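## Task

Place every plate belonging to plate hotel H1 in its manifest slot, seated home with the ID label facing front: slot 1 M90, slot 2 M60, slot 3 M66, slots 4 and 5 left empty, slot 6 M09. Plates must stay in place without the robot holding them; at the end the gripper must be open and moved away.

## Robot and tools

Robot: a single four-axis SCARA plate mover (scara4). It has a vertical lift, a shoulder, an elbow and a wrist yaw. The gripper always stays level and can only turn about vertical. Its two fingers point along the gripper's +x axis and close along its y axis. The commanded point (end_effector_position, link pinch) sits midway between the rubber pads, roughly 2 to 3 cm behind the fingertips.

Scene frame: origin on the table top below the arm base, +z up, +y to the left when looking along +x. Positions are in metres, orientation is a wxyz quaternion. The reported hand position can be slightly wrong, especially far from the base.

Plate hotel H1 has 6 slots, with slot 1 lowest. A plate counts as home when it rests flat on the shelf's two prongs, short end toward the front, behind both front pins and between the side pins. The ID label must face the front. Well A1 is at the labelled short end, in the corner opposite the labelled long side. To identify a plate, lay it flat in nest RD with its A1 corner at the nest's A1 mark. The fixed scanner beside the nest then reports the ID once its view is clear.

Tool execute_actions takes {"actions": [...]}, run in order; an empty list just returns state and images. Each action may have:
- "rows": up to 15 rows. Each row covers one control step (1/30 s) and holds 5 numbers, each in [-1, 1], in this order: dx, dy, dz, rz, opening.
- dx, dy, dz, rz: an offset target, not a pose. It is expressed in the gripper's own axes and measured from the gripper's measured pose at the start of that action; every row refers back to that same start, not to the row before it. In the first action of a call, the start is the last pose reported in this scene. Scale: 1.0 is 0.6 m for dx/dy/dz and 180 degrees for rz. Positive rz turns from gripper +x toward +y.
- opening: absolute, not an offset. +1 is fully open (0.140 m) and -1 is closed, which still leaves a 0.066 m gap. Going from open to closed takes about 0.6 s or more.
- "steps": integer 1 to 450, default 15, and at least the number of rows. After the last row the arm keeps driving toward that row's target and holds its opening, so give long moves enough steps.
- "until": stops the action at the first step where every condition holds; the robot is not stopped and may still be moving. Only the scanner can be named, with fields "code" or "reads". A value is either a plain code string or [comparison, value], using "=", "!=", "<", "<=", ">" or ">=". Numbers always need a comparison. Example: {"steps": 150, "until": {"scanner": {"code": "c56"}}}.
If anything is out of range or a name is unknown, the whole call is rejected and nothing moves.

Motion limits: each control step, the commanded pose is clamped to at most 70 mm and 16 degrees from the measured pose. The joints then follow by damped inverse kinematics. The joints move in sync with limited speed and acceleration, and they stop together when a command reverses direction. A long move may not be finished when the result arrives; send the remainder in the next action rather than relying on a hold. For gentle starts, ramp dx/dy/dz by about 0.01 per row (6 mm per step). A sudden start can shake a held plate loose.

Result lines: the state line gives end_effector_position and end_effector_quat_wxyz. "Hand target" is the pose the controller is currently driving toward. Joint positions lists lift (m, 0 to 0.55), shoulder (rad, -2 to 2), elbow (rad, -2.8 to 2.8), wrist yaw (rad, -12.566 to 12.566), then the finger pad gap (m). Keep the elbow more than 0.4 rad away from 0, or the arm may fold and fault. grip_measured is the finger opening on the same -1..1 scale as opening; it may be offset by about 1 mm throughout a scene. To hold a plate, command an opening below grip_measured: about 0.04 below holds firmly, a smaller margin holds more lightly. A fast close can squeeze harder than the roughly 18 N per-pad limit. "pose unreachable" means the clearance check altered or blocked the target; the arm then rests until new rows move it. The scanner reports "code" (the lower-case ID read now, e.g. m90, or no_read; it never reports a wrong ID) and "reads" (how many times code has changed from no_read to an ID).

Tool zoom_image: {"camera": "cam_wrist", "region": [x0, y0, x1, y1]} in pixels of the 504x504 wrist image, origin at top left, at most 504 by 504. It returns a finer view of the latest image. cam_wrist is a fisheye camera on the hand, and its calibration is listed in the results.

Tool finished_scene: {"scene": n} with n 1 or 2. It ends that scene for good and reports whether the goal was met; call it only once the plates sit correctly on their own and the gripper has let go and backed off.

Things to avoid: torque faults (load limits: lift 55.2 N, shoulder 8.28 N m, elbow 4.14 N m, wrist yaw 1.38 N m, held weight included) freeze the arm for 10 s and drop the rest of the call. Holding loads heats the motors: a MOTOR HOT line appears from 85 °C, and at 100 °C an OVER-TEMPERATURE FAULT brakes the arm. Never let anything fall or be pushed off the table. Avoid drops, slips, slams and hard pushes. Brief external tugs on a held part or nudges to loose objects can happen. The robot keeps holding your last command while you are composing a reply.

Each tool is called after "Emit:" as a command line: name --argument value for each argument, lists and objects as JSON in quotes; but a table of rows of numbers goes row by row, as --pt "numbers of a row", without its own name.

## Session

Emit:
execute_actions --actions '[]'

Scene clock: 0.00 s.
end_effector_position=(+0.6736, -0.0325, +0.1143) grip_measured=+1.00 end_effector_quat_wxyz=(+0.984, +0.000, +0.000, +0.179)
Joint positions: [ 0.109  0.471  1.614 -1.725  0.14 ]
Hand target: +0.674, -0.032, +0.114; +0.984, +0.000, +0.000, +0.179
scanner: code=no_read reads=0

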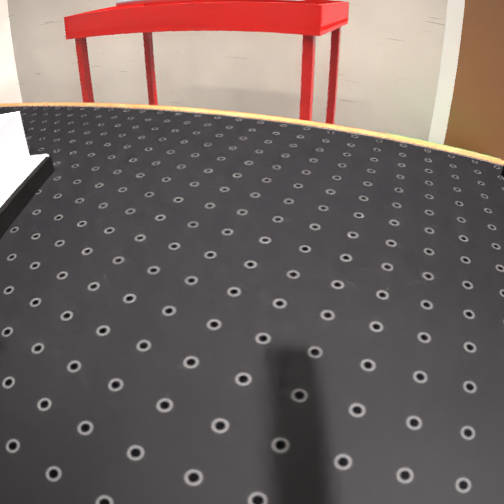

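Emit:
execute_actions --actions '[{"rows":[[-0.2,0,0.5,0.3,1]],"steps":60}]'

Scene clock: 2.40 s.
end_effector_position=(+0.5612, -0.0749, +0.4144) grip_measured=+1.00 end_effector_quat_wxyz=(+0.795, +0.000, +0.000, +0.606)
Joint positions: [ 0.409  0.071  1.795 -0.563  0.14 ]
Hand target: +0.561, -0.075, +0.414; +0.795, +0.000, +0.000, +0.606
Off the commanded pose: 0.000 m, 0 deg.
scanner: code=no_read reads=0
camera_calibration (this result's frames):
cam_wrist: T_world_to_cam=[[0.963877, -0.266348, -0.000443088, -0.551161], [-0.160707, -0.580249, -0.798426, 0.364571], [0.212402, 0.769655, -0.602093, 0.283403], [0, 0, 0, 1]] pos_world=[0.529645, -0.153381, 0.461473]

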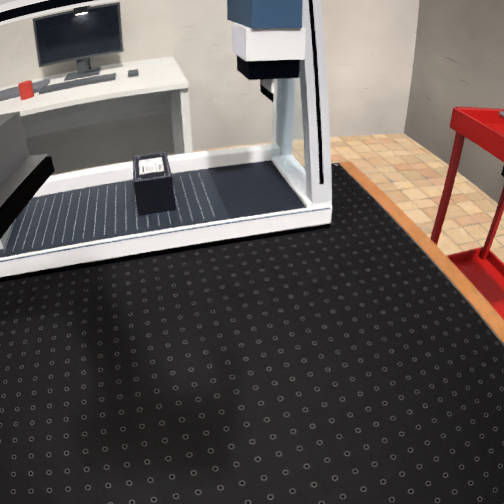

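Not here. Look the other way.

Emit:
execute_actions --actions '[{"rows":[[0,0,0,-0.6,1]],"steps":60}]'

Scene clock: 4.87 s.
end_effector_position=(+0.5614, -0.0747, +0.4144) grip_measured=+1.00 end_effector_quat_wxyz=(+0.958, +0.000, +0.000, -0.287)
Joint positions: [ 0.409  0.912  1.08  -2.574  0.14 ]
Hand target: +0.561, -0.075, +0.414; +0.958, +0.000, +0.000, -0.287
Off the commanded pose: 0.000 m, 0 deg.
scanner: code=no_read reads=0
camera_calibration (this result's frames):
cam_wrist: T_world_to_cam=[[-0.550636, -0.834745, -0.000443088, 0.256497], [-0.502399, 0.33183, -0.798426, 0.624663], [0.666629, -0.43942, -0.602093, -0.0621153], [0, 0, 0, 1]] pos_world=[0.496475, -0.0204668, 0.461462]

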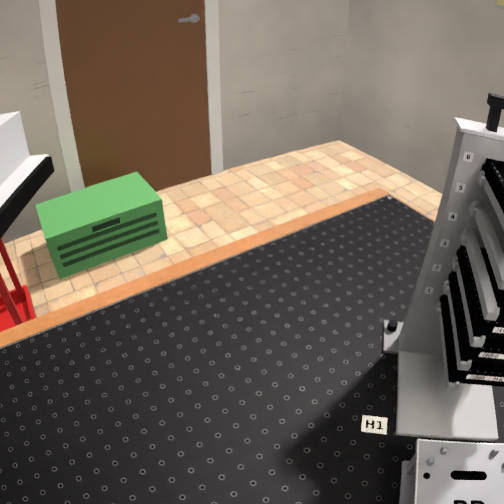

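Emit:
execute_actions --actions '[{"rows":[[-0.15,0,0,-0.25,1]],"steps":60}]'

Scene clock: 7.13 s.
end_effector_position=(+0.4863, -0.0252, +0.4144) grip_measured=+1.00 end_effector_quat_wxyz=(+0.775, +0.000, +0.000, -0.632)
Joint positions: [ 0.409  1.219  1.242 -3.829  0.14 ]
Hand target: +0.486, -0.025, +0.414; +0.775, +0.000, +0.000, -0.632
Off the commanded pose: 0.000 m, 0 deg.
scanner: code=no_read reads=0
camera_calibration (this result's frames):
cam_wrist: T_world_to_cam=[[-0.979594, -0.200986, -0.000443088, 0.481038], [-0.120666, 0.589878, -0.798426, 0.391395], [0.160734, -0.78208, -0.602093, 0.247065], [0, 0, 0, 1]] pos_world=[0.478738, 0.0590313, 0.461469]

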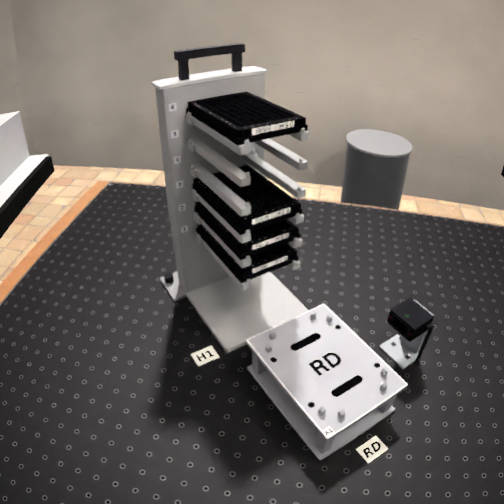

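Emit:
execute_actions --actions '[{"rows":[[0.306,-0.127,0.06,0.18,1]],"steps":60}]'

Scene clock: 15.40 s.
end_effector_position=(+0.4485, -0.2205, +0.4503) grip_measured=+1.00 end_effector_quat_wxyz=(+0.921, +0.000, +0.000, -0.391)
Joint positions: [ 0.445  0.386  0.831 -2.019  0.14 ]
Hand target: +0.449, -0.220, +0.450; +0.921, +0.000, +0.000, -0.390
Off the commanded pose: 0.000 m, 0 deg.
scanner: code=no_read reads=0
camera_calibration (this result's frames):
cam_wrist: T_world_to_cam=[[-0.719756, -0.694227, -0.000443088, 0.179466], [-0.417735, 0.433606, -0.798426, 0.629504], [0.554481, -0.574487, -0.602093, -0.00875526], [0, 0, 0, 1]] pos_world=[0.396992, -0.153396, 0.49742]

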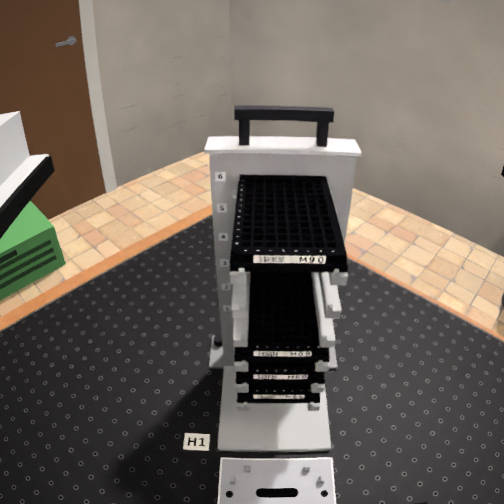

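Emit:
zoom_image --camera "cam_wrist" --region '[200, 160, 368, 420]'

Region (200, 160, 368, 420) of cam_wrist's 504x504 image, scaled by 1.938, with more detail than that image has; it fills the left 326 columns of this view, and the rest is white.

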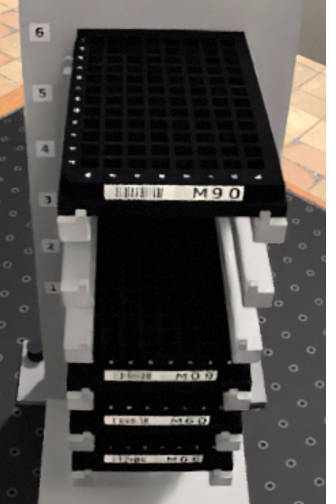

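Emit:
execute_actions --actions '[{"rows":[[0,0,-0.25,0,1]],"steps":40}]'

Scene clock: 17.57 s.
end_effector_position=(+0.4485, -0.2205, +0.3003) grip_measured=+1.00 end_effector_quat_wxyz=(+0.921, +0.000, +0.000, -0.391)
Joint positions: [ 0.295  0.386  0.831 -2.019  0.14 ]
Hand target: +0.449, -0.220, +0.300; +0.921, +0.000, +0.000, -0.391
Off the commanded pose: 0.000 m, 0 deg.
scanner: code=no_read reads=0
camera_calibration (this result's frames):
cam_wrist: T_world_to_cam=[[-0.719773, -0.69421, -0.000443088, 0.179408], [-0.417724, 0.433616, -0.798426, 0.509681], [0.554467, -0.5745, -0.602093, -0.0990898], [0, 0, 0, 1]] pos_world=[0.396981, -0.153386, 0.347361]

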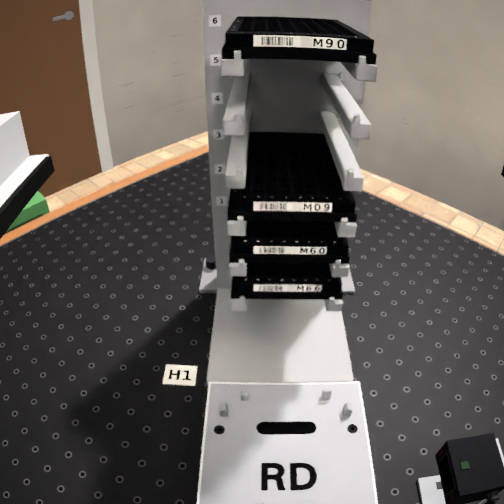

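Emit:
execute_actions --actions '[{"rows":[[0.15,-0.028,-0.158,0,-0.2]],"steps":50}]'

Scene clock: 25.60 s.
end_effector_position=(+0.4990, -0.2969, +0.2054) grip_measured=-0.20 end_effector_quat_wxyz=(+0.921, +0.000, +0.000, -0.390)
Joint positions: [ 0.2    0.137  1.221 -2.16   0.096]
Hand target: +0.499, -0.297, +0.205; +0.921, +0.000, +0.000, -0.391
Off the commanded pose: 0.000 m, 0 deg.
scanner: code=no_read reads=0
camera_calibration (this result's frames):
cam_wrist: T_world_to_cam=[[-0.719507, -0.694485, -0.000443088, 0.162392], [-0.41789, 0.433456, -0.798426, 0.488193], [0.554687, -0.574288, -0.602093, -0.228132], [0, 0, 0, 1]] pos_world=[0.447395, -0.229845, 0.252502]

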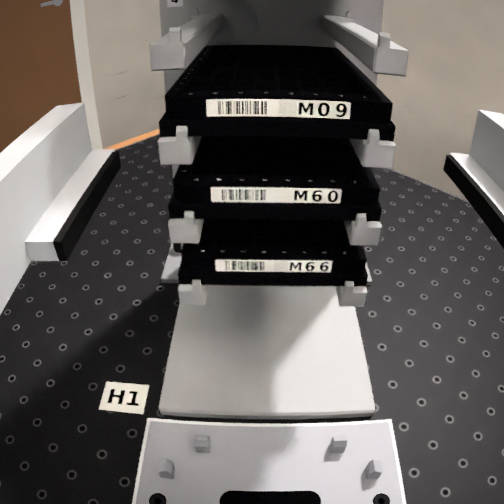

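Emit:
execute_actions --actions '[{"rows":[[0.17,0,0,0,-0.2]],"steps":40}]'

Scene clock: 27.87 s.
end_effector_position=(+0.5698, -0.3703, +0.2054) grip_measured=-0.20 end_effector_quat_wxyz=(+0.921, +0.000, +0.000, -0.390)
Joint positions: [ 0.2   -0.109  1.759 -2.452  0.096]
Hand target: +0.570, -0.370, +0.205; +0.921, +0.000, +0.000, -0.390
Off the commanded pose: 0.000 m, 0 deg.
scanner: code=no_read reads=0
camera_calibration (this result's frames):
cam_wrist: T_world_to_cam=[[-0.719306, -0.694693, -0.000443088, 0.162209], [-0.418015, 0.433335, -0.798426, 0.549653], [0.554853, -0.574127, -0.602093, -0.309595], [0, 0, 0, 1]] pos_world=[0.518221, -0.303245, 0.252524]

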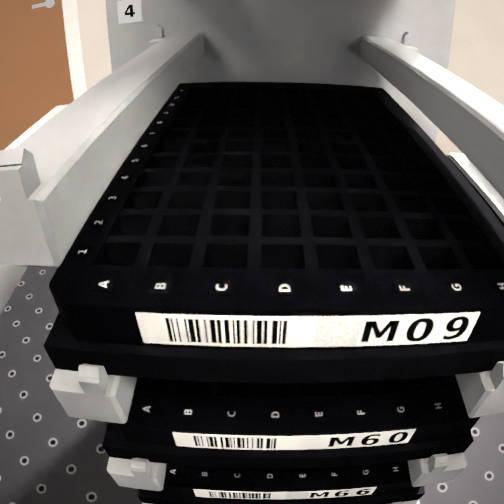

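Fine. Grip and lift a little.

Emit:
execute_actions --actions '[{"rows":[[0,0,0,0,-0.35],[0,0,0,0,-0.45],[0,0,0,0,-0.52]],"steps":20}]'

Scene clock: 29.00 s.
end_effector_position=(+0.5698, -0.3703, +0.2054) grip_measured=-0.49 end_effector_quat_wxyz=(+0.921, +0.000, +0.000, -0.390)
Joint positions: [ 0.2   -0.109  1.759 -2.452  0.085]
Hand target: +0.570, -0.370, +0.205; +0.921, +0.000, +0.000, -0.390
Off the commanded pose: 0.000 m, 0 deg.
scanner: code=no_read reads=0
camera_calibration (this result's frames):
cam_wrist: T_world_to_cam=[[-0.71932, -0.694679, -0.000443088, 0.162212], [-0.418007, 0.433343, -0.798426, 0.549651], [0.554842, -0.574138, -0.602093, -0.309592], [0, 0, 0, 1]] pos_world=[0.518215, -0.303251, 0.252524]

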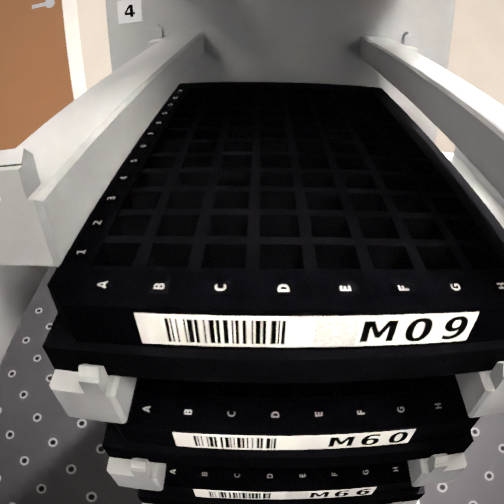

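Emit:
execute_actions --actions '[{"rows":[[0,0,0.004,0,-0.53],[0,0,0.008,0,-0.53],[0,0,0.012,0,-0.53]],"steps":15},{"rows":[[-0.02,0,0,0,-0.53],[-0.05,0,0,0,-0.53],[-0.1,0,0,0,-0.53],[-0.25,0,0,0,-0.53]],"steps":45}]'

Scene clock: 31.73 s.
end_effector_position=(+0.4655, -0.2624, +0.2126) grip_measured=-0.49 end_effector_quat_wxyz=(+0.921, +0.000, +0.000, -0.390)
Joint positions: [ 0.208  0.234  1.001 -2.037  0.085]
Hand target: +0.466, -0.262, +0.213; +0.921, +0.000, +0.000, -0.390
Off the commanded pose: 0.000 m, 0 deg.
scanner: code=no_read reads=0
camera_calibration (this result's frames):
cam_wrist: T_world_to_cam=[[-0.719564, -0.694426, -0.000443088, 0.162343], [-0.417855, 0.43349, -0.798426, 0.46505], [0.55464, -0.574333, -0.602093, -0.185426], [0, 0, 0, 1]] pos_world=[0.413984, -0.195356, 0.259736]

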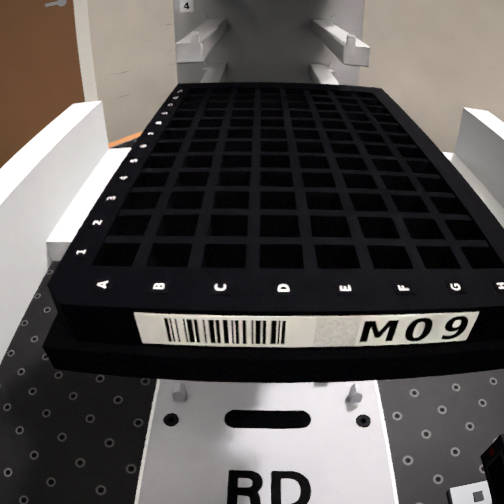

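Emit:
execute_actions --actions '[{"rows":[[0,0,0.0587,0,-0.53]],"steps":20},{"rows":[[0.02,0,0,0,-0.53],[0.05,0,0,0,-0.53],[0.1,0,0,0,-0.53],[0.25,0,0,0,-0.53]],"steps":45},{"rows":[[0,0,-0.004,0,-0.53],[0,0,-0.008,0,-0.53],[0,0,-0.012,0,-0.53]],"steps":15},{"rows":[[0,0,0,0,-0.2]],"steps":15}]'

Scene clock: 35.87 s.
end_effector_position=(+0.5697, -0.3704, +0.2408) grip_measured=-0.20 end_effector_quat_wxyz=(+0.921, +0.000, +0.000, -0.390)
Joint positions: [ 0.236 -0.109  1.759 -2.452  0.096]
Hand target: +0.570, -0.370, +0.241; +0.921, +0.000, +0.000, -0.390
Off the commanded pose: 0.000 m, 0 deg.
scanner: code=no_read reads=0
camera_calibration (this result's frames):
cam_wrist: T_world_to_cam=[[-0.719316, -0.694683, -0.000443088, 0.162156], [-0.41801, 0.433341, -0.798426, 0.577902], [0.554845, -0.574135, -0.602093, -0.288277], [0, 0, 0, 1]] pos_world=[0.518159, -0.303291, 0.287914]

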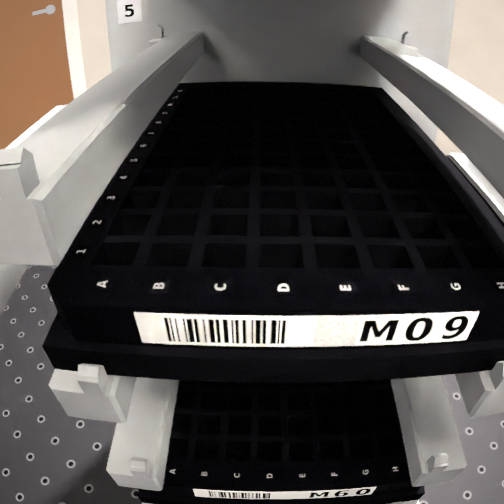

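Emit:
execute_actions --actions '[{"rows":[[-0.25,0,0,0,-0.2]],"steps":35},{"rows":[[0,0,-0.176,0,-0.2]],"steps":35}]'

Scene clock: 38.90 s.
end_effector_position=(+0.4655, -0.2625, +0.1351) grip_measured=-0.20 end_effector_quat_wxyz=(+0.921, +0.000, +0.000, -0.391)
Joint positions: [ 0.13   0.233  1.001 -2.037  0.096]
Hand target: +0.465, -0.262, +0.135; +0.921, +0.000, +0.000, -0.390
Off the commanded pose: 0.000 m, 0 deg.
scanner: code=no_read reads=0
camera_calibration (this result's frames):
cam_wrist: T_world_to_cam=[[-0.719604, -0.694385, -0.000443088, 0.162253], [-0.41783, 0.433514, -0.798426, 0.403153], [0.554607, -0.574365, -0.602093, -0.23207], [0, 0, 0, 1]] pos_world=[0.413915, -0.1954, 0.182232]

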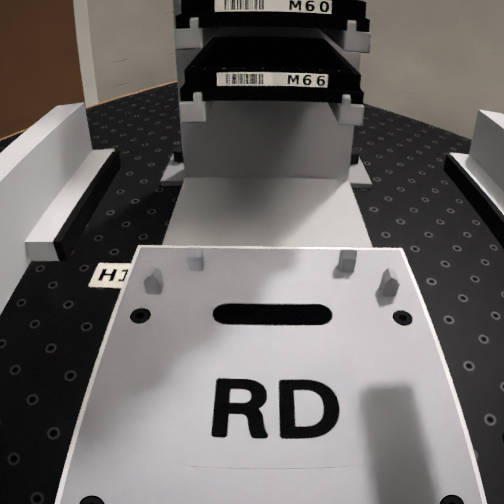

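Clear above the RD. Pick M66 and move it to slot 3.

Emit:
execute_actions --actions '[{"rows":[[0.25,0,0,0,-0.2]],"steps":40},{"rows":[[0,0,0,0,-0.35],[0,0,0,0,-0.45],[0,0,0,0,-0.53]],"steps":18},{"rows":[[0,0,0.004,0,-0.53],[0,0,0.008,0,-0.53],[0,0,0.012,0,-0.53]],"steps":12},{"rows":[[-0.02,0,0,0,-0.53],[-0.05,0,0,0,-0.53],[-0.1,0,0,0,-0.53],[-0.25,0,0,0,-0.53]],"steps":42},{"rows":[[0,0,0.1173,0,-0.53]],"steps":25}]'

Scene clock: 44.53 s.
end_effector_position=(+0.4654, -0.2625, +0.2131) grip_measured=-0.53 end_effector_quat_wxyz=(+0.921, +0.000, +0.000, -0.391)
Joint positions: [ 0.208  0.233  1.001 -2.037  0.083]
Hand target: +0.465, -0.263, +0.213; +0.921, +0.000, +0.000, -0.391
Off the commanded pose: 0.000 m, 0 deg.
scanner: code=no_read reads=0
camera_calibration (this result's frames):
cam_wrist: T_world_to_cam=[[-0.719795, -0.694187, -0.000443088, 0.162353], [-0.41771, 0.433629, -0.798426, 0.465394], [0.554449, -0.574518, -0.602093, -0.185065], [0, 0, 0, 1]] pos_world=[0.413869, -0.195428, 0.260229]

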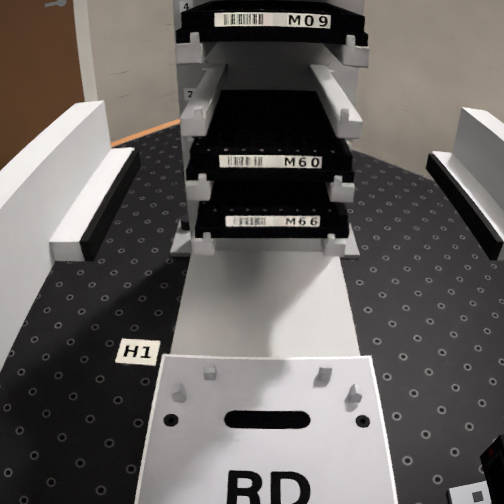

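Emit:
execute_actions --actions '[{"rows":[[0,0,-0.13,0,-0.2]],"steps":25},{"rows":[[0.25,0,0,0,-0.2]],"steps":40}]'

Scene clock: 50.73 s.
end_effector_position=(+0.5695, -0.3705, +0.1351) grip_measured=-0.20 end_effector_quat_wxyz=(+0.921, +0.000, +0.000, -0.391)
Joint positions: [ 0.13  -0.109  1.759 -2.452  0.096]
Hand target: +0.570, -0.370, +0.135; +0.921, +0.000, +0.000, -0.391
Off the commanded pose: 0.000 m, 0 deg.
scanner: code=no_read reads=0
camera_calibration (this result's frames):
cam_wrist: T_world_to_cam=[[-0.719631, -0.694356, -0.000443088, 0.162159], [-0.417812, 0.433531, -0.798426, 0.493413], [0.554584, -0.574387, -0.602093, -0.351828], [0, 0, 0, 1]] pos_world=[0.517967, -0.303399, 0.182192]

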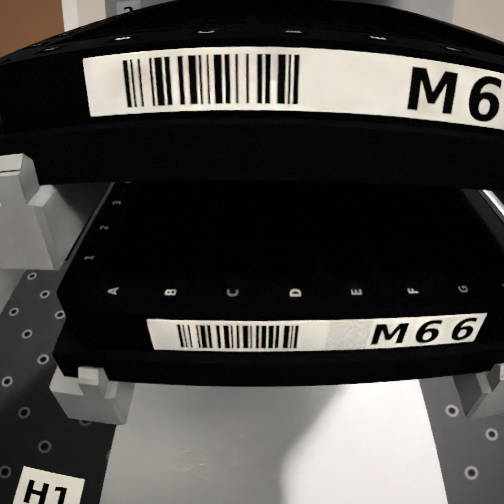

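Emit:
execute_actions --actions '[{"rows":[[0,0,0,0,-0.35],[0,0,0,0,-0.45],[0,0,0,0,-0.53]],"steps":18}]'

Scene clock: 51.90 s.
end_effector_position=(+0.5695, -0.3705, +0.1354) grip_measured=-0.52 end_effector_quat_wxyz=(+0.921, +0.000, +0.000, -0.391)
Joint positions: [ 0.13  -0.109  1.759 -2.452  0.084]
Hand target: +0.570, -0.370, +0.135; +0.921, +0.000, +0.000, -0.391
Off the commanded pose: 0.000 m, 0 deg.
scanner: code=no_read reads=0
camera_calibration (this result's frames):
cam_wrist: T_world_to_cam=[[-0.719773, -0.694209, -0.000443088, 0.16225], [-0.417724, 0.433616, -0.798426, 0.493649], [0.554467, -0.5745, -0.602093, -0.351604], [0, 0, 0, 1]] pos_world=[0.517945, -0.303416, 0.182515]

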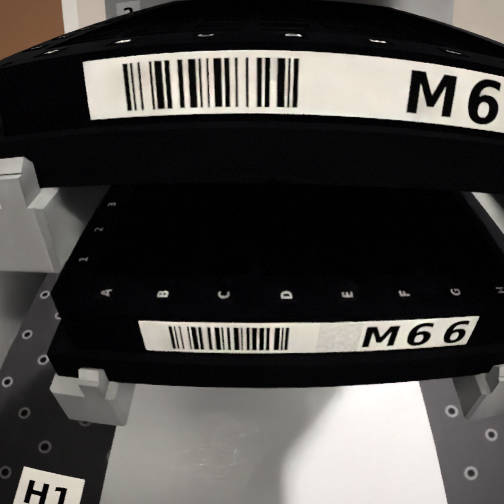

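Emit:
execute_actions --actions '[{"rows":[[0,0,0,0,-0.57]],"steps":8},{"rows":[[0,0,0.004,0,-0.57],[0,0,0.008,0,-0.57],[0,0,0.012,0,-0.57]],"steps":12},{"rows":[[-0.02,0,0,0,-0.57],[-0.05,0,0,0,-0.57],[-0.1,0,0,0,-0.57],[-0.25,0,0,0,-0.57]],"steps":42}]'

Scene clock: 54.73 s.
end_effector_position=(+0.4653, -0.2626, +0.1428) grip_measured=-0.56 end_effector_quat_wxyz=(+0.920, +0.000, +0.000, -0.391)
Joint positions: [ 0.138  0.233  1.001 -2.037  0.082]
Hand target: +0.465, -0.263, +0.143; +0.921, +0.000, +0.000, -0.391
Off the commanded pose: 0.000 m, 0 deg.
scanner: code=no_read reads=0
camera_calibration (this result's frames):
cam_wrist: T_world_to_cam=[[-0.720055, -0.693917, -0.000443088, 0.162408], [-0.417548, 0.433785, -0.798426, 0.409215], [0.554234, -0.574725, -0.602093, -0.2273], [0, 0, 0, 1]] pos_world=[0.413787, -0.195449, 0.189944]

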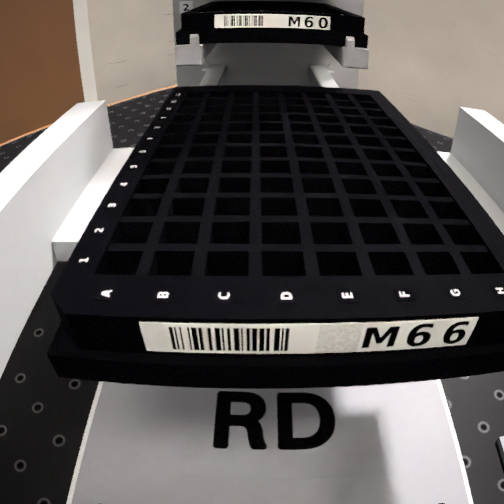

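Emit:
execute_actions --actions '[{"rows":[[0,0,0.03,0,-0.6],[0,0,0.07,0,-0.6],[0,0,0.1207,0,-0.6]],"steps":25},{"rows":[[0.02,0,0,0,-0.6],[0.05,0,0,0,-0.6],[0.1,0,0,0,-0.6],[0.25,0,0,0,-0.6]],"steps":42},{"rows":[[0,0,-0.004,0,-0.6],[0,0,-0.008,0,-0.6],[0,0,-0.012,0,-0.6]],"steps":12},{"rows":[[0,0,0,0,-0.2]],"steps":15}]'

Scene clock: 59.47 s.
end_effector_position=(+0.5694, -0.3706, +0.2080) grip_measured=-0.20 end_effector_quat_wxyz=(+0.921, +0.000, +0.000, -0.391)
Joint positions: [ 0.203 -0.11   1.759 -2.452  0.096]
Hand target: +0.569, -0.371, +0.208; +0.921, +0.000, +0.000, -0.391
Off the commanded pose: 0.000 m, 0 deg.
scanner: code=no_read reads=0
camera_calibration (this result's frames):
cam_wrist: T_world_to_cam=[[-0.719811, -0.69417, -0.000443088, 0.162237], [-0.4177, 0.433639, -0.798426, 0.551631], [0.554435, -0.574531, -0.602093, -0.307858], [0, 0, 0, 1]] pos_world=[0.517884, -0.303462, 0.255149]

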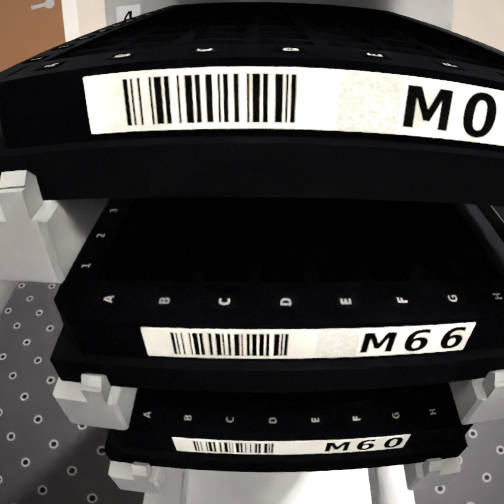

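Emit:
execute_actions --actions '[{"rows":[[-0.25,0,0,0,-0.2]],"steps":35},{"rows":[[0,0,0.1717,0,-0.2]],"steps":30},{"rows":[[0.25,0,0,0,-0.2]],"steps":40},{"rows":[[0,0,0,0,-0.35],[0,0,0,0,-0.45],[0,0,0,0,-0.53],[0,0,0,0,-0.57]],"steps":20},{"rows":[[0,0,0.004,0,-0.57],[0,0,0.008,0,-0.57],[0,0,0.012,0,-0.57]],"steps":12},{"rows":[[-0.02,0,0,0,-0.57],[-0.05,0,0,0,-0.57],[-0.1,0,0,0,-0.57],[-0.25,0,0,0,-0.57]],"steps":42}]'

Scene clock: 66.23 s.
end_effector_position=(+0.4652, -0.2627, +0.3183) grip_measured=-0.48 end_effector_quat_wxyz=(+0.920, +0.000, +0.000, -0.391)
Joint positions: [ 0.313  0.233  1.001 -2.036  0.085]
Hand target: +0.465, -0.263, +0.318; +0.921, +0.000, +0.000, -0.391
Off the commanded pose: 0.000 m, 0 deg.
scanner: code=no_read reads=0
camera_calibration (this result's frames):
cam_wrist: T_world_to_cam=[[-0.720115, -0.693855, -0.000443088, 0.162376], [-0.41751, 0.433822, -0.798426, 0.549314], [0.554184, -0.574773, -0.602093, -0.121617], [0, 0, 0, 1]] pos_world=[0.413672, -0.195541, 0.365434]

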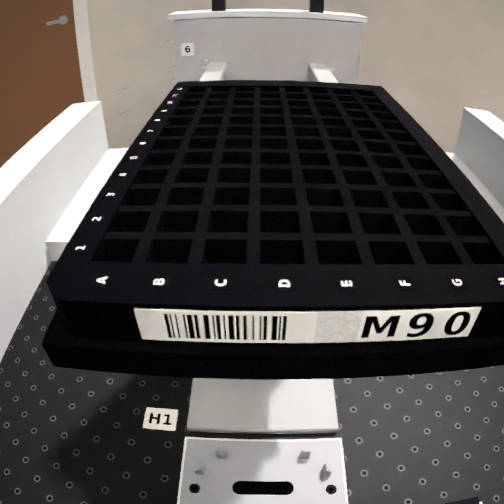

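Emit:
execute_actions --actions '[{"rows":[[0,0,-0.05,0,-0.57],[0,0,-0.12,0,-0.57],[0,0,-0.2,0,-0.57],[0,0,-0.2933,0,-0.57]],"steps":40},{"rows":[[0.02,0,0,0,-0.57],[0.05,0,0,0,-0.57],[0.1,0,0,0,-0.57],[0.25,0,0,0,-0.57]],"steps":42},{"rows":[[0,0,-0.004,0,-0.57],[0,0,-0.008,0,-0.57],[0,0,-0.012,0,-0.57]],"steps":12},{"rows":[[0,0,0,0,-0.2]],"steps":15},{"rows":[[-0.25,0,0,0,-0.2]],"steps":35},{"rows":[[0,0,0.176,0,-0.2]],"steps":30},{"rows":[[0.25,0,0,0,-0.2]],"steps":40},{"rows":[[0,0,0,0,-0.35],[0,0,0,0,-0.45],[0,0,0,0,-0.53],[0,0,0,0,-0.57]],"steps":20},{"rows":[[0,0,0.004,0,-0.57],[0,0,0.008,0,-0.57],[0,0,0.012,0,-0.57]],"steps":12},{"rows":[[-0.02,0,0,0,-0.57],[-0.05,0,0,0,-0.57],[-0.1,0,0,0,-0.57],[-0.25,0,0,0,-0.57]],"steps":42}]'

Scene clock: 77.97 s.
end_effector_position=(+0.4650, -0.2628, +0.2479) grip_measured=-0.49 end_effector_quat_wxyz=(+0.920, +0.000, +0.000, -0.391)
Joint positions: [ 0.243  0.232  1.    -2.036  0.085]
Hand target: +0.465, -0.263, +0.248; +0.920, +0.000, +0.000, -0.391
Off the commanded pose: 0.000 m, 0 deg.
scanner: code=no_read reads=0
camera_calibration (this result's frames):
cam_wrist: T_world_to_cam=[[-0.72035, -0.69361, -0.000443088, 0.16232], [-0.417363, 0.433963, -0.798426, 0.493003], [0.553989, -0.574961, -0.602093, -0.163938], [0, 0, 0, 1]] pos_world=[0.413508, -0.195617, 0.294992]

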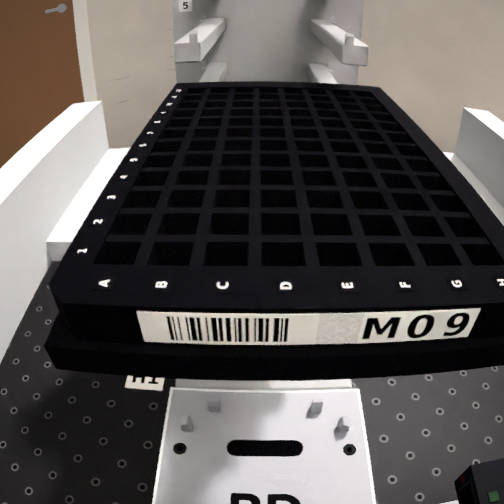

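Now to slot 6, then withdraw and inspect.

Emit:
execute_actions --actions '[{"rows":[[0,0,0.03,0,-0.57],[0,0,0.07,0,-0.57],[0,0,0.1173,0,-0.57]],"steps":25},{"rows":[[0.02,0,0,0,-0.57],[0.05,0,0,0,-0.57],[0.1,0,0,0,-0.57],[0.25,0,0,0,-0.57]],"steps":42},{"rows":[[0,0,-0.004,0,-0.57],[0,0,-0.008,0,-0.57],[0,0,-0.012,0,-0.57]],"steps":12},{"rows":[[0,0,0,0,-0.2]],"steps":15},{"rows":[[-0.3,0,0,0,-0.2]],"steps":35},{"rows":[[0,0,0.1,0,-0.2]],"steps":20}]'

Scene clock: 83.80 s.
end_effector_position=(+0.4441, -0.2412, +0.3715) grip_measured=-0.20 end_effector_quat_wxyz=(+0.920, +0.000, +0.000, -0.391)
Joint positions: [ 0.367  0.287  0.869 -1.96   0.096]
Hand target: +0.444, -0.241, +0.371; +0.920, +0.000, +0.000, -0.391
Off the commanded pose: 0.000 m, 0 deg.
scanner: code=no_read reads=0
camera_calibration (this result's frames):
cam_wrist: T_world_to_cam=[[-0.720605, -0.693346, -0.000443088, 0.162444], [-0.417204, 0.434116, -0.798426, 0.573594], [0.553778, -0.575164, -0.602093, -0.065511], [0, 0, 0, 1]] pos_world=[0.392642, -0.174056, 0.418601]

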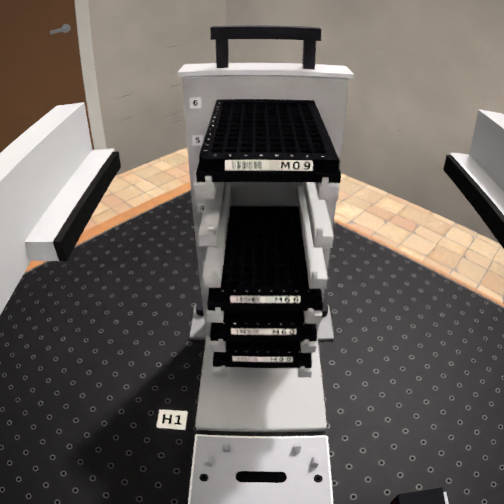

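Emit:
zoom_image --camera "cam_wrist" --region '[190, 140, 350, 390]'

Region (190, 140, 350, 390) of cam_wrist's 504x504 image, scaled by 2.016, with more detail than that image has; it fills the left 323 columns of this view, and the rest is white.

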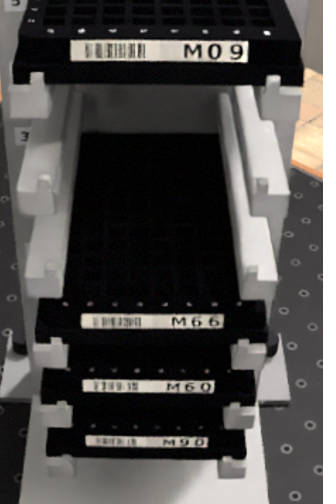

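Looks correct.

Emit:
finished_scene --scene 1

The scene is finished: the task was done.


## Next scene

Place every plate belonging to plate hotel H1 in its manifest slot, seated home with the ID label facing front: slot 1 E17, slot 2 E01, slot 3 empty, slot 4 E70, slot 5 E71, slot 6 empty. Plates must stay in place without the robot holding them; at the end the gripper must be open and moved away.

Emit:
execute_actions --actions '[]'

Scene clock: 0.00 s.
end_effector_position=(+0.4571, +0.1984, +0.3574) grip_measured=+1.00 end_effector_quat_wxyz=(+0.531, +0.000, +0.000, +0.847)
Joint positions: [ 0.352  0.957  1.474 -0.41   0.14 ]
Hand target: +0.457, +0.198, +0.357; +0.531, +0.000, +0.000, +0.847
scanner: code=no_read reads=0
camera_calibration (this result's frames):
cam_wrist: T_world_to_cam=[[0.900513, 0.434828, -0.000443088, -0.488277], [0.261488, -0.542347, -0.798426, 0.260423], [-0.347418, 0.718877, -0.602093, 0.32683], [0, 0, 0, 1]] pos_world=[0.485149, 0.118605, 0.404494]

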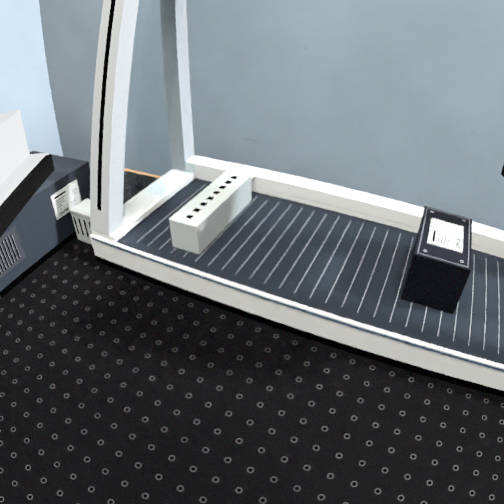

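Emit:
execute_actions --actions '[{"rows":[[-0.2,0,0.15,-0.85,1]],"steps":60}]'

Scene clock: 2.63 s.
end_effector_position=(+0.5096, +0.0906, +0.4474) grip_measured=+1.00 end_effector_quat_wxyz=(+0.948, +0.000, +0.000, -0.319)
Joint positions: [ 0.442  1.546  1.144 -3.338  0.14 ]
Hand target: +0.509, +0.091, +0.447; +0.948, +0.000, +0.000, -0.319
Off the commanded pose: 0.000 m, 0 deg.
scanner: code=no_read reads=0
camera_calibration (this result's frames):
cam_wrist: T_world_to_cam=[[-0.604635, -0.796503, -0.000443088, 0.389942], [-0.479355, 0.364328, -0.798426, 0.555463], [0.63611, -0.482544, -0.602093, 0.0844372], [0, 0, 0, 1]] pos_world=[0.448325, 0.148964, 0.494508]

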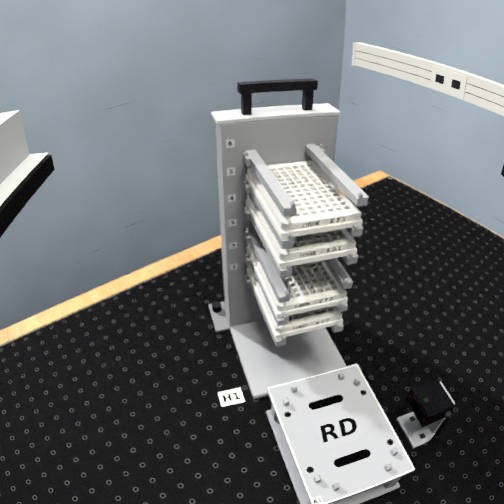

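Emit:
execute_actions --actions '[{"rows":[[0.1995,-0.2203,-0.2457,0.129,-0.2]],"steps":60}]'

Scene clock: 7.40 s.
end_effector_position=(+0.5250, -0.0872, +0.2999) grip_measured=-0.20 end_effector_quat_wxyz=(+0.993, +0.000, +0.000, -0.121)
Joint positions: [ 0.295  0.729  0.864 -1.836  0.096]
Hand target: +0.525, -0.087, +0.300; +0.993, +0.000, +0.000, -0.121
Off the commanded pose: 0.000 m, 0 deg.
scanner: code=no_read reads=0
camera_calibration (this result's frames):
cam_wrist: T_world_to_cam=[[-0.24196, -0.970286, -0.000443088, 0.0520702], [-0.584117, 0.146026, -0.798426, 0.545846], [0.774766, -0.192928, -0.602093, -0.147501], [0, 0, 0, 1]] pos_world=[0.445716, -0.0576418, 0.347031]

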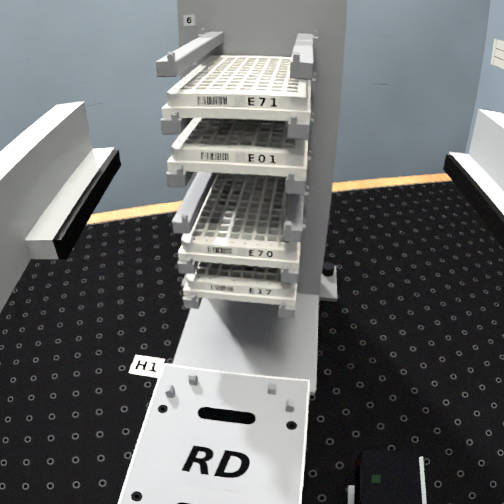

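Emit:
zoom_image --camera "cam_wrist" --region '[150, 30, 340, 320]'

Region (150, 30, 340, 320) of cam_wrist's 504x504 image, scaled by 1.738, with more detail than that image has; it fills the left 330 columns of this view, and the rest is white.

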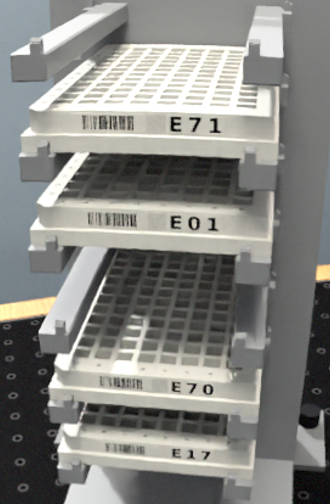

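Emit:
execute_actions --actions '[{"rows":[[0.172,0.03,-0.099,0,-0.2]],"steps":45}]'

Scene clock: 13.87 s.
end_effector_position=(+0.6295, -0.0946, +0.2405) grip_measured=-0.20 end_effector_quat_wxyz=(+0.993, +0.000, +0.000, -0.121)
Joint positions: [ 0.235  0.615  1.34  -2.198  0.096]
Hand target: +0.629, -0.095, +0.241; +0.993, +0.000, +0.000, -0.121
Off the commanded pose: 0.000 m, 0 deg.
scanner: code=no_read reads=0
camera_calibration (this result's frames):
cam_wrist: T_world_to_cam=[[-0.241542, -0.97039, -0.000443088, 0.0698383], [-0.58418, 0.145774, -0.798426, 0.560536], [0.774849, -0.192594, -0.602093, -0.265743], [0, 0, 0, 1]] pos_world=[0.550233, -0.0651217, 0.287575]

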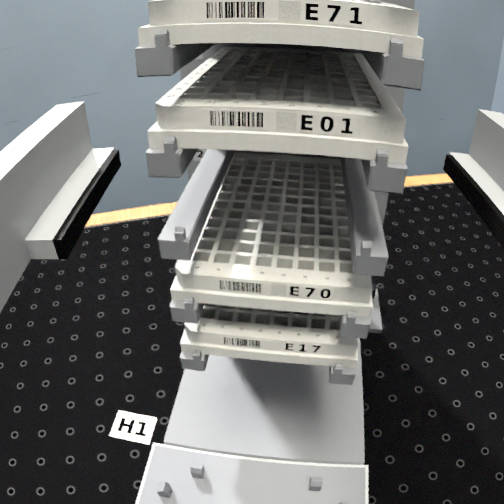

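Emit:
zoom_image --camera "cam_wrist" --region '[140, 180, 420, 400]'

Region (140, 180, 420, 400) of cam_wrist's 504x504 image, scaled by 1.800, with more detail than that image has; it fills the top 396 rows of this view, and the rest is white.

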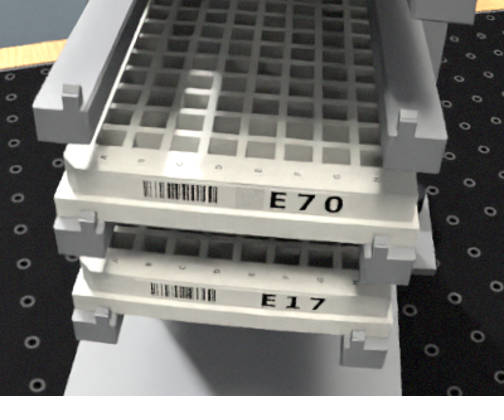

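Emit:
execute_actions --actions '[{"rows":[[-0.0425,0.0187,0,-0.0406,-0.2]],"steps":25}]'

Scene clock: 18.87 s.
end_effector_position=(+0.6075, -0.0775, +0.2405) grip_measured=-0.20 end_effector_quat_wxyz=(+0.983, +0.000, +0.000, -0.184)
Joint positions: [ 0.235  0.756  1.237 -2.363  0.096]
Hand target: +0.608, -0.078, +0.240; +0.983, +0.000, +0.000, -0.184
Off the commanded pose: 0.000 m, 0 deg.
scanner: code=no_read reads=0
camera_calibration (this result's frames):
cam_wrist: T_world_to_cam=[[-0.362487, -0.931989, -0.000443088, 0.157637], [-0.561016, 0.218581, -0.798426, 0.536764], [0.744221, -0.289171, -0.602093, -0.234278], [0, 0, 0, 1]] pos_world=[0.532629, -0.0381569, 0.287579]

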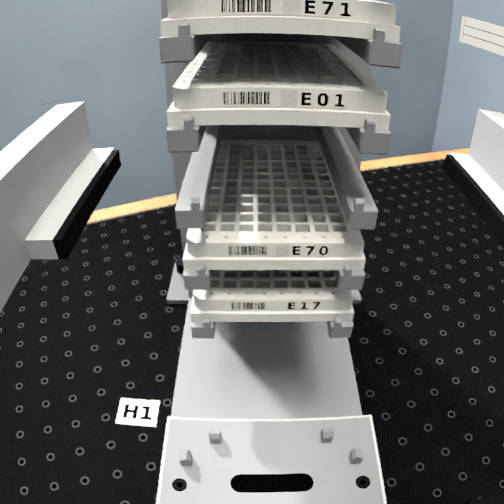

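Emit:
execute_actions --actions '[{"rows":[[0.175,0,0,0,-0.2]],"steps":40}]'

Scene clock: 20.60 s.
end_effector_position=(+0.7054, -0.1155, +0.2405) grip_measured=-0.20 end_effector_quat_wxyz=(+0.983, +0.000, +0.000, -0.184)
Joint positions: [ 0.235  0.457  1.782 -2.608  0.096]
Hand target: +0.705, -0.116, +0.240; +0.983, +0.000, +0.000, -0.184
Off the commanded pose: 0.000 m, 0 deg.
scanner: code=no_read reads=0
camera_calibration (this result's frames):
cam_wrist: T_world_to_cam=[[-0.362202, -0.9321, -0.000443088, 0.157433], [-0.561083, 0.218409, -0.798426, 0.600023], [0.744309, -0.288942, -0.602093, -0.318143], [0, 0, 0, 1]] pos_world=[0.630481, -0.0762319, 0.287592]

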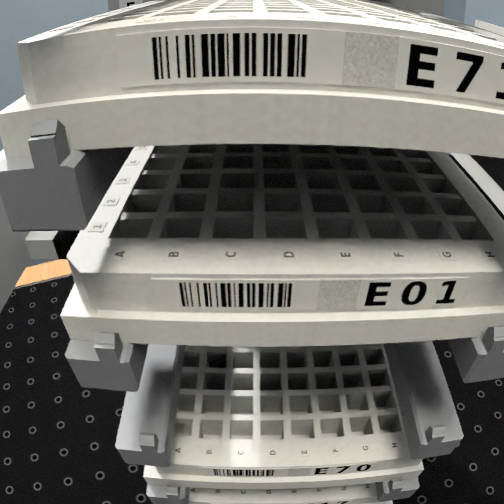

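Emit:
execute_actions --actions '[{"rows":[[0,0,0,0,-0.35],[0,0,0,0,-0.45],[0,0,0,0,-0.53],[0,0,0,0,-0.57]],"steps":20},{"rows":[[0,0,0.004,0,-0.57],[0,0,0.008,0,-0.57],[0,0,0.012,0,-0.57]],"steps":12},{"rows":[[-0.02,0,0,0,-0.57],[-0.05,0,0,0,-0.57],[-0.1,0,0,0,-0.57],[-0.25,0,0,0,-0.57]],"steps":42}]'

Scene clock: 24.10 s.
end_effector_position=(+0.5655, -0.0613, +0.2477) grip_measured=-0.49 end_effector_quat_wxyz=(+0.983, +0.000, +0.000, -0.184)
Joint positions: [ 0.243  0.877  1.038 -2.285  0.085]
Hand target: +0.566, -0.061, +0.248; +0.983, +0.000, +0.000, -0.184
Off the commanded pose: 0.000 m, 0 deg.
scanner: code=no_read reads=0
camera_calibration (this result's frames):
cam_wrist: T_world_to_cam=[[-0.362603, -0.931944, -0.000443088, 0.157597], [-0.560989, 0.21865, -0.798426, 0.515417], [0.744185, -0.289263, -0.602093, -0.193964], [0, 0, 0, 1]] pos_world=[0.490633, -0.0219315, 0.294808]

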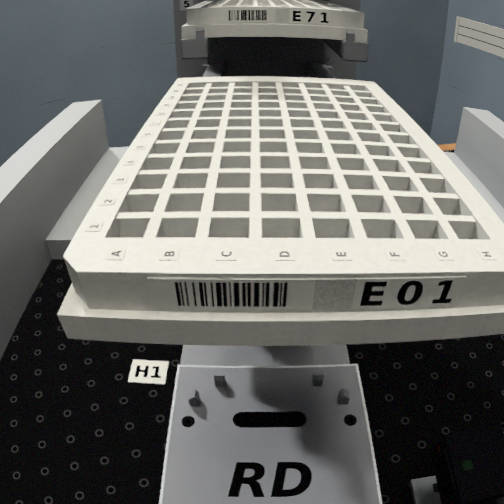

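Emit:
execute_actions --actions '[{"rows":[[0,0,-0.0587,0,-0.57]],"steps":20},{"rows":[[0.02,0,0,0,-0.57],[0.05,0,0,0,-0.57],[0.1,0,0,0,-0.57],[0.25,0,0,0,-0.57]],"steps":42},{"rows":[[0,0,-0.004,0,-0.57],[0,0,-0.008,0,-0.57],[0,0,-0.012,0,-0.57]],"steps":12},{"rows":[[0,0,0,0,-0.2]],"steps":15},{"rows":[[-0.25,0,0,0,-0.2]],"steps":35},{"rows":[[0,0,-0.0587,0,-0.2]],"steps":20},{"rows":[[0.25,0,0,0,-0.2]],"steps":40},{"rows":[[0,0,0,0,-0.35],[0,0,0,0,-0.45],[0,0,0,0,-0.53],[0,0,0,0,-0.57]],"steps":20},{"rows":[[0,0,0.004,0,-0.57],[0,0,0.008,0,-0.57],[0,0,0.012,0,-0.57]],"steps":12},{"rows":[[-0.02,0,0,0,-0.57],[-0.05,0,0,0,-0.57],[-0.1,0,0,0,-0.57],[-0.25,0,0,0,-0.57]],"steps":42}]'

Scene clock: 34.10 s.
end_effector_position=(+0.5654, -0.0614, +0.1771) grip_measured=-0.49 end_effector_quat_wxyz=(+0.983, +0.000, +0.000, -0.184)
Joint positions: [ 0.172  0.877  1.037 -2.285  0.085]
Hand target: +0.565, -0.061, +0.177; +0.983, +0.000, +0.000, -0.184
Off the commanded pose: 0.000 m, 0 deg.
scanner: code=no_read reads=0
camera_calibration (this result's frames):
cam_wrist: T_world_to_cam=[[-0.362864, -0.931842, -0.000443088, 0.157491], [-0.560927, 0.218808, -0.798426, 0.45898], [0.744104, -0.289472, -0.602093, -0.236401], [0, 0, 0, 1]] pos_world=[0.49051, -0.0221034, 0.224196]

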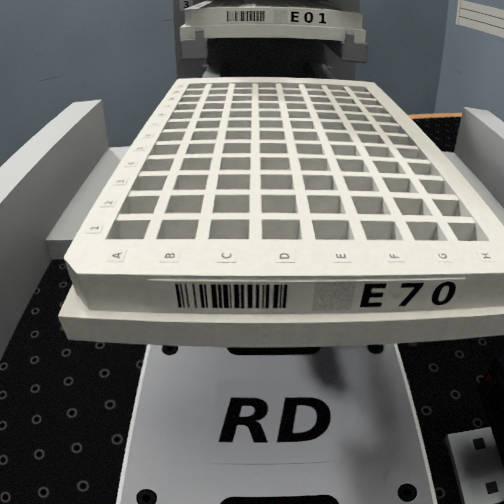

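Emit:
execute_actions --actions '[{"rows":[[0,0,0.03,0,-0.57],[0,0,0.07,0,-0.57],[0,0,0.1173,0,-0.57]],"steps":25},{"rows":[[0.02,0,0,0,-0.57],[0.05,0,0,0,-0.57],[0.1,0,0,0,-0.57],[0.25,0,0,0,-0.57]],"steps":42},{"rows":[[0,0,-0.004,0,-0.57],[0,0,-0.008,0,-0.57],[0,0,-0.012,0,-0.57]],"steps":12},{"rows":[[0,0,0,0,-0.2]],"steps":15},{"rows":[[-0.25,0,0,0,-0.2]],"steps":35},{"rows":[[0,0,-0.0587,0,-0.2]],"steps":20},{"rows":[[0.25,0,0,0,-0.2]],"steps":40},{"rows":[[0,0,0,0,-0.35],[0,0,0,0,-0.45],[0,0,0,0,-0.53],[0,0,0,0,-0.57]],"steps":20},{"rows":[[0,0,0.004,0,-0.57],[0,0,0.008,0,-0.57],[0,0,0.012,0,-0.57]],"steps":12},{"rows":[[-0.02,0,0,0,-0.57],[-0.05,0,0,0,-0.57],[-0.1,0,0,0,-0.57],[-0.25,0,0,0,-0.57]],"steps":42}]'

Scene clock: 44.53 s.
end_effector_position=(+0.5653, -0.0616, +0.2126) grip_measured=-0.49 end_effector_quat_wxyz=(+0.983, +0.000, +0.000, -0.184)
Joint positions: [ 0.208  0.876  1.037 -2.284  0.085]
Hand target: +0.565, -0.062, +0.213; +0.983, +0.000, +0.000, -0.184
Off the commanded pose: 0.000 m, 0 deg.
scanner: code=no_read reads=0
camera_calibration (this result's frames):
cam_wrist: T_world_to_cam=[[-0.363061, -0.931765, -0.000443088, 0.157428], [-0.560881, 0.218926, -0.798426, 0.487295], [0.744042, -0.289629, -0.602093, -0.214948], [0, 0, 0, 1]] pos_world=[0.490401, -0.0222505, 0.25972]

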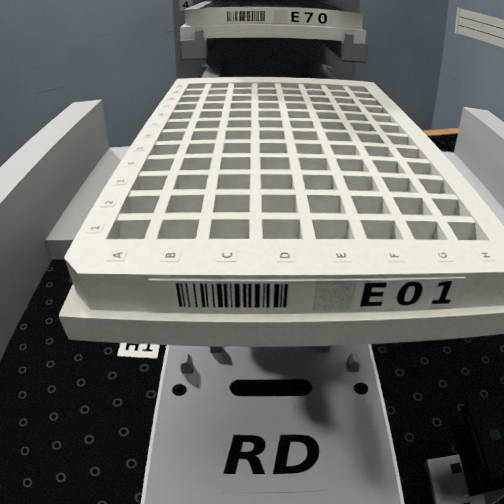

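Emit:
execute_actions --actions '[{"rows":[[0,0,-0.0587,0,-0.57]],"steps":20},{"rows":[[0.02,0,0,0,-0.57],[0.05,0,0,0,-0.57],[0.1,0,0,0,-0.57],[0.25,0,0,0,-0.57]],"steps":42},{"rows":[[0,0,-0.004,0,-0.57],[0,0,-0.008,0,-0.57],[0,0,-0.012,0,-0.57]],"steps":12},{"rows":[[0,0,0,0,-0.2]],"steps":15},{"rows":[[-0.3,0,0,0,-0.2]],"steps":35},{"rows":[[0,0,0.25,0,-0.2]],"steps":30}]'

Scene clock: 50.37 s.
end_effector_position=(+0.5373, -0.0508, +0.3201) grip_measured=-0.20 end_effector_quat_wxyz=(+0.983, +0.000, +0.000, -0.184)
Joint positions: [ 0.315  0.959  0.912 -2.242  0.096]
Hand target: +0.537, -0.051, +0.320; +0.983, +0.000, +0.000, -0.184
Off the commanded pose: 0.000 m, 0 deg.
scanner: code=no_read reads=0
camera_calibration (this result's frames):
cam_wrist: T_world_to_cam=[[-0.363014, -0.931783, -0.000443088, 0.157361], [-0.560892, 0.218898, -0.798426, 0.555051], [0.744057, -0.289592, -0.602093, -0.126275], [0, 0, 0, 1]] pos_world=[0.462403, -0.0114418, 0.367207]

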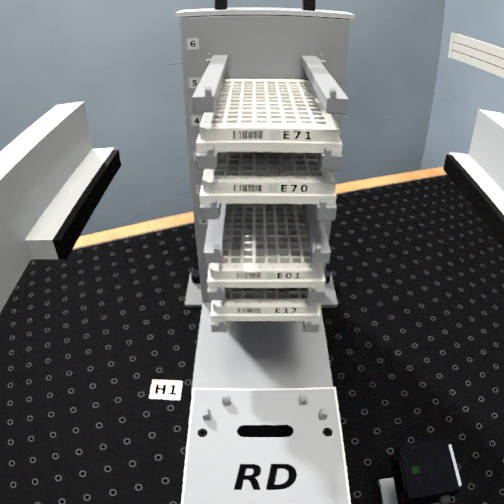

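Emit:
zoom_image --camera "cam_wrist" --region '[185, 120, 350, 330]'

Region (185, 120, 350, 330) of cam_wrist's 504x504 image, scaled by 2.400, with more detail than that image has; it fills the left 396 columns of this view, and the rest is white.

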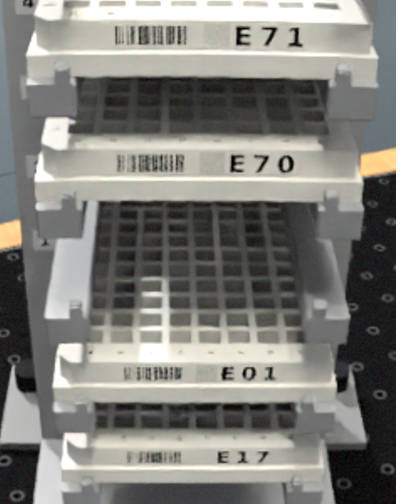

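Emit:
finished_scene --scene 2

The scene is finished: the task was done.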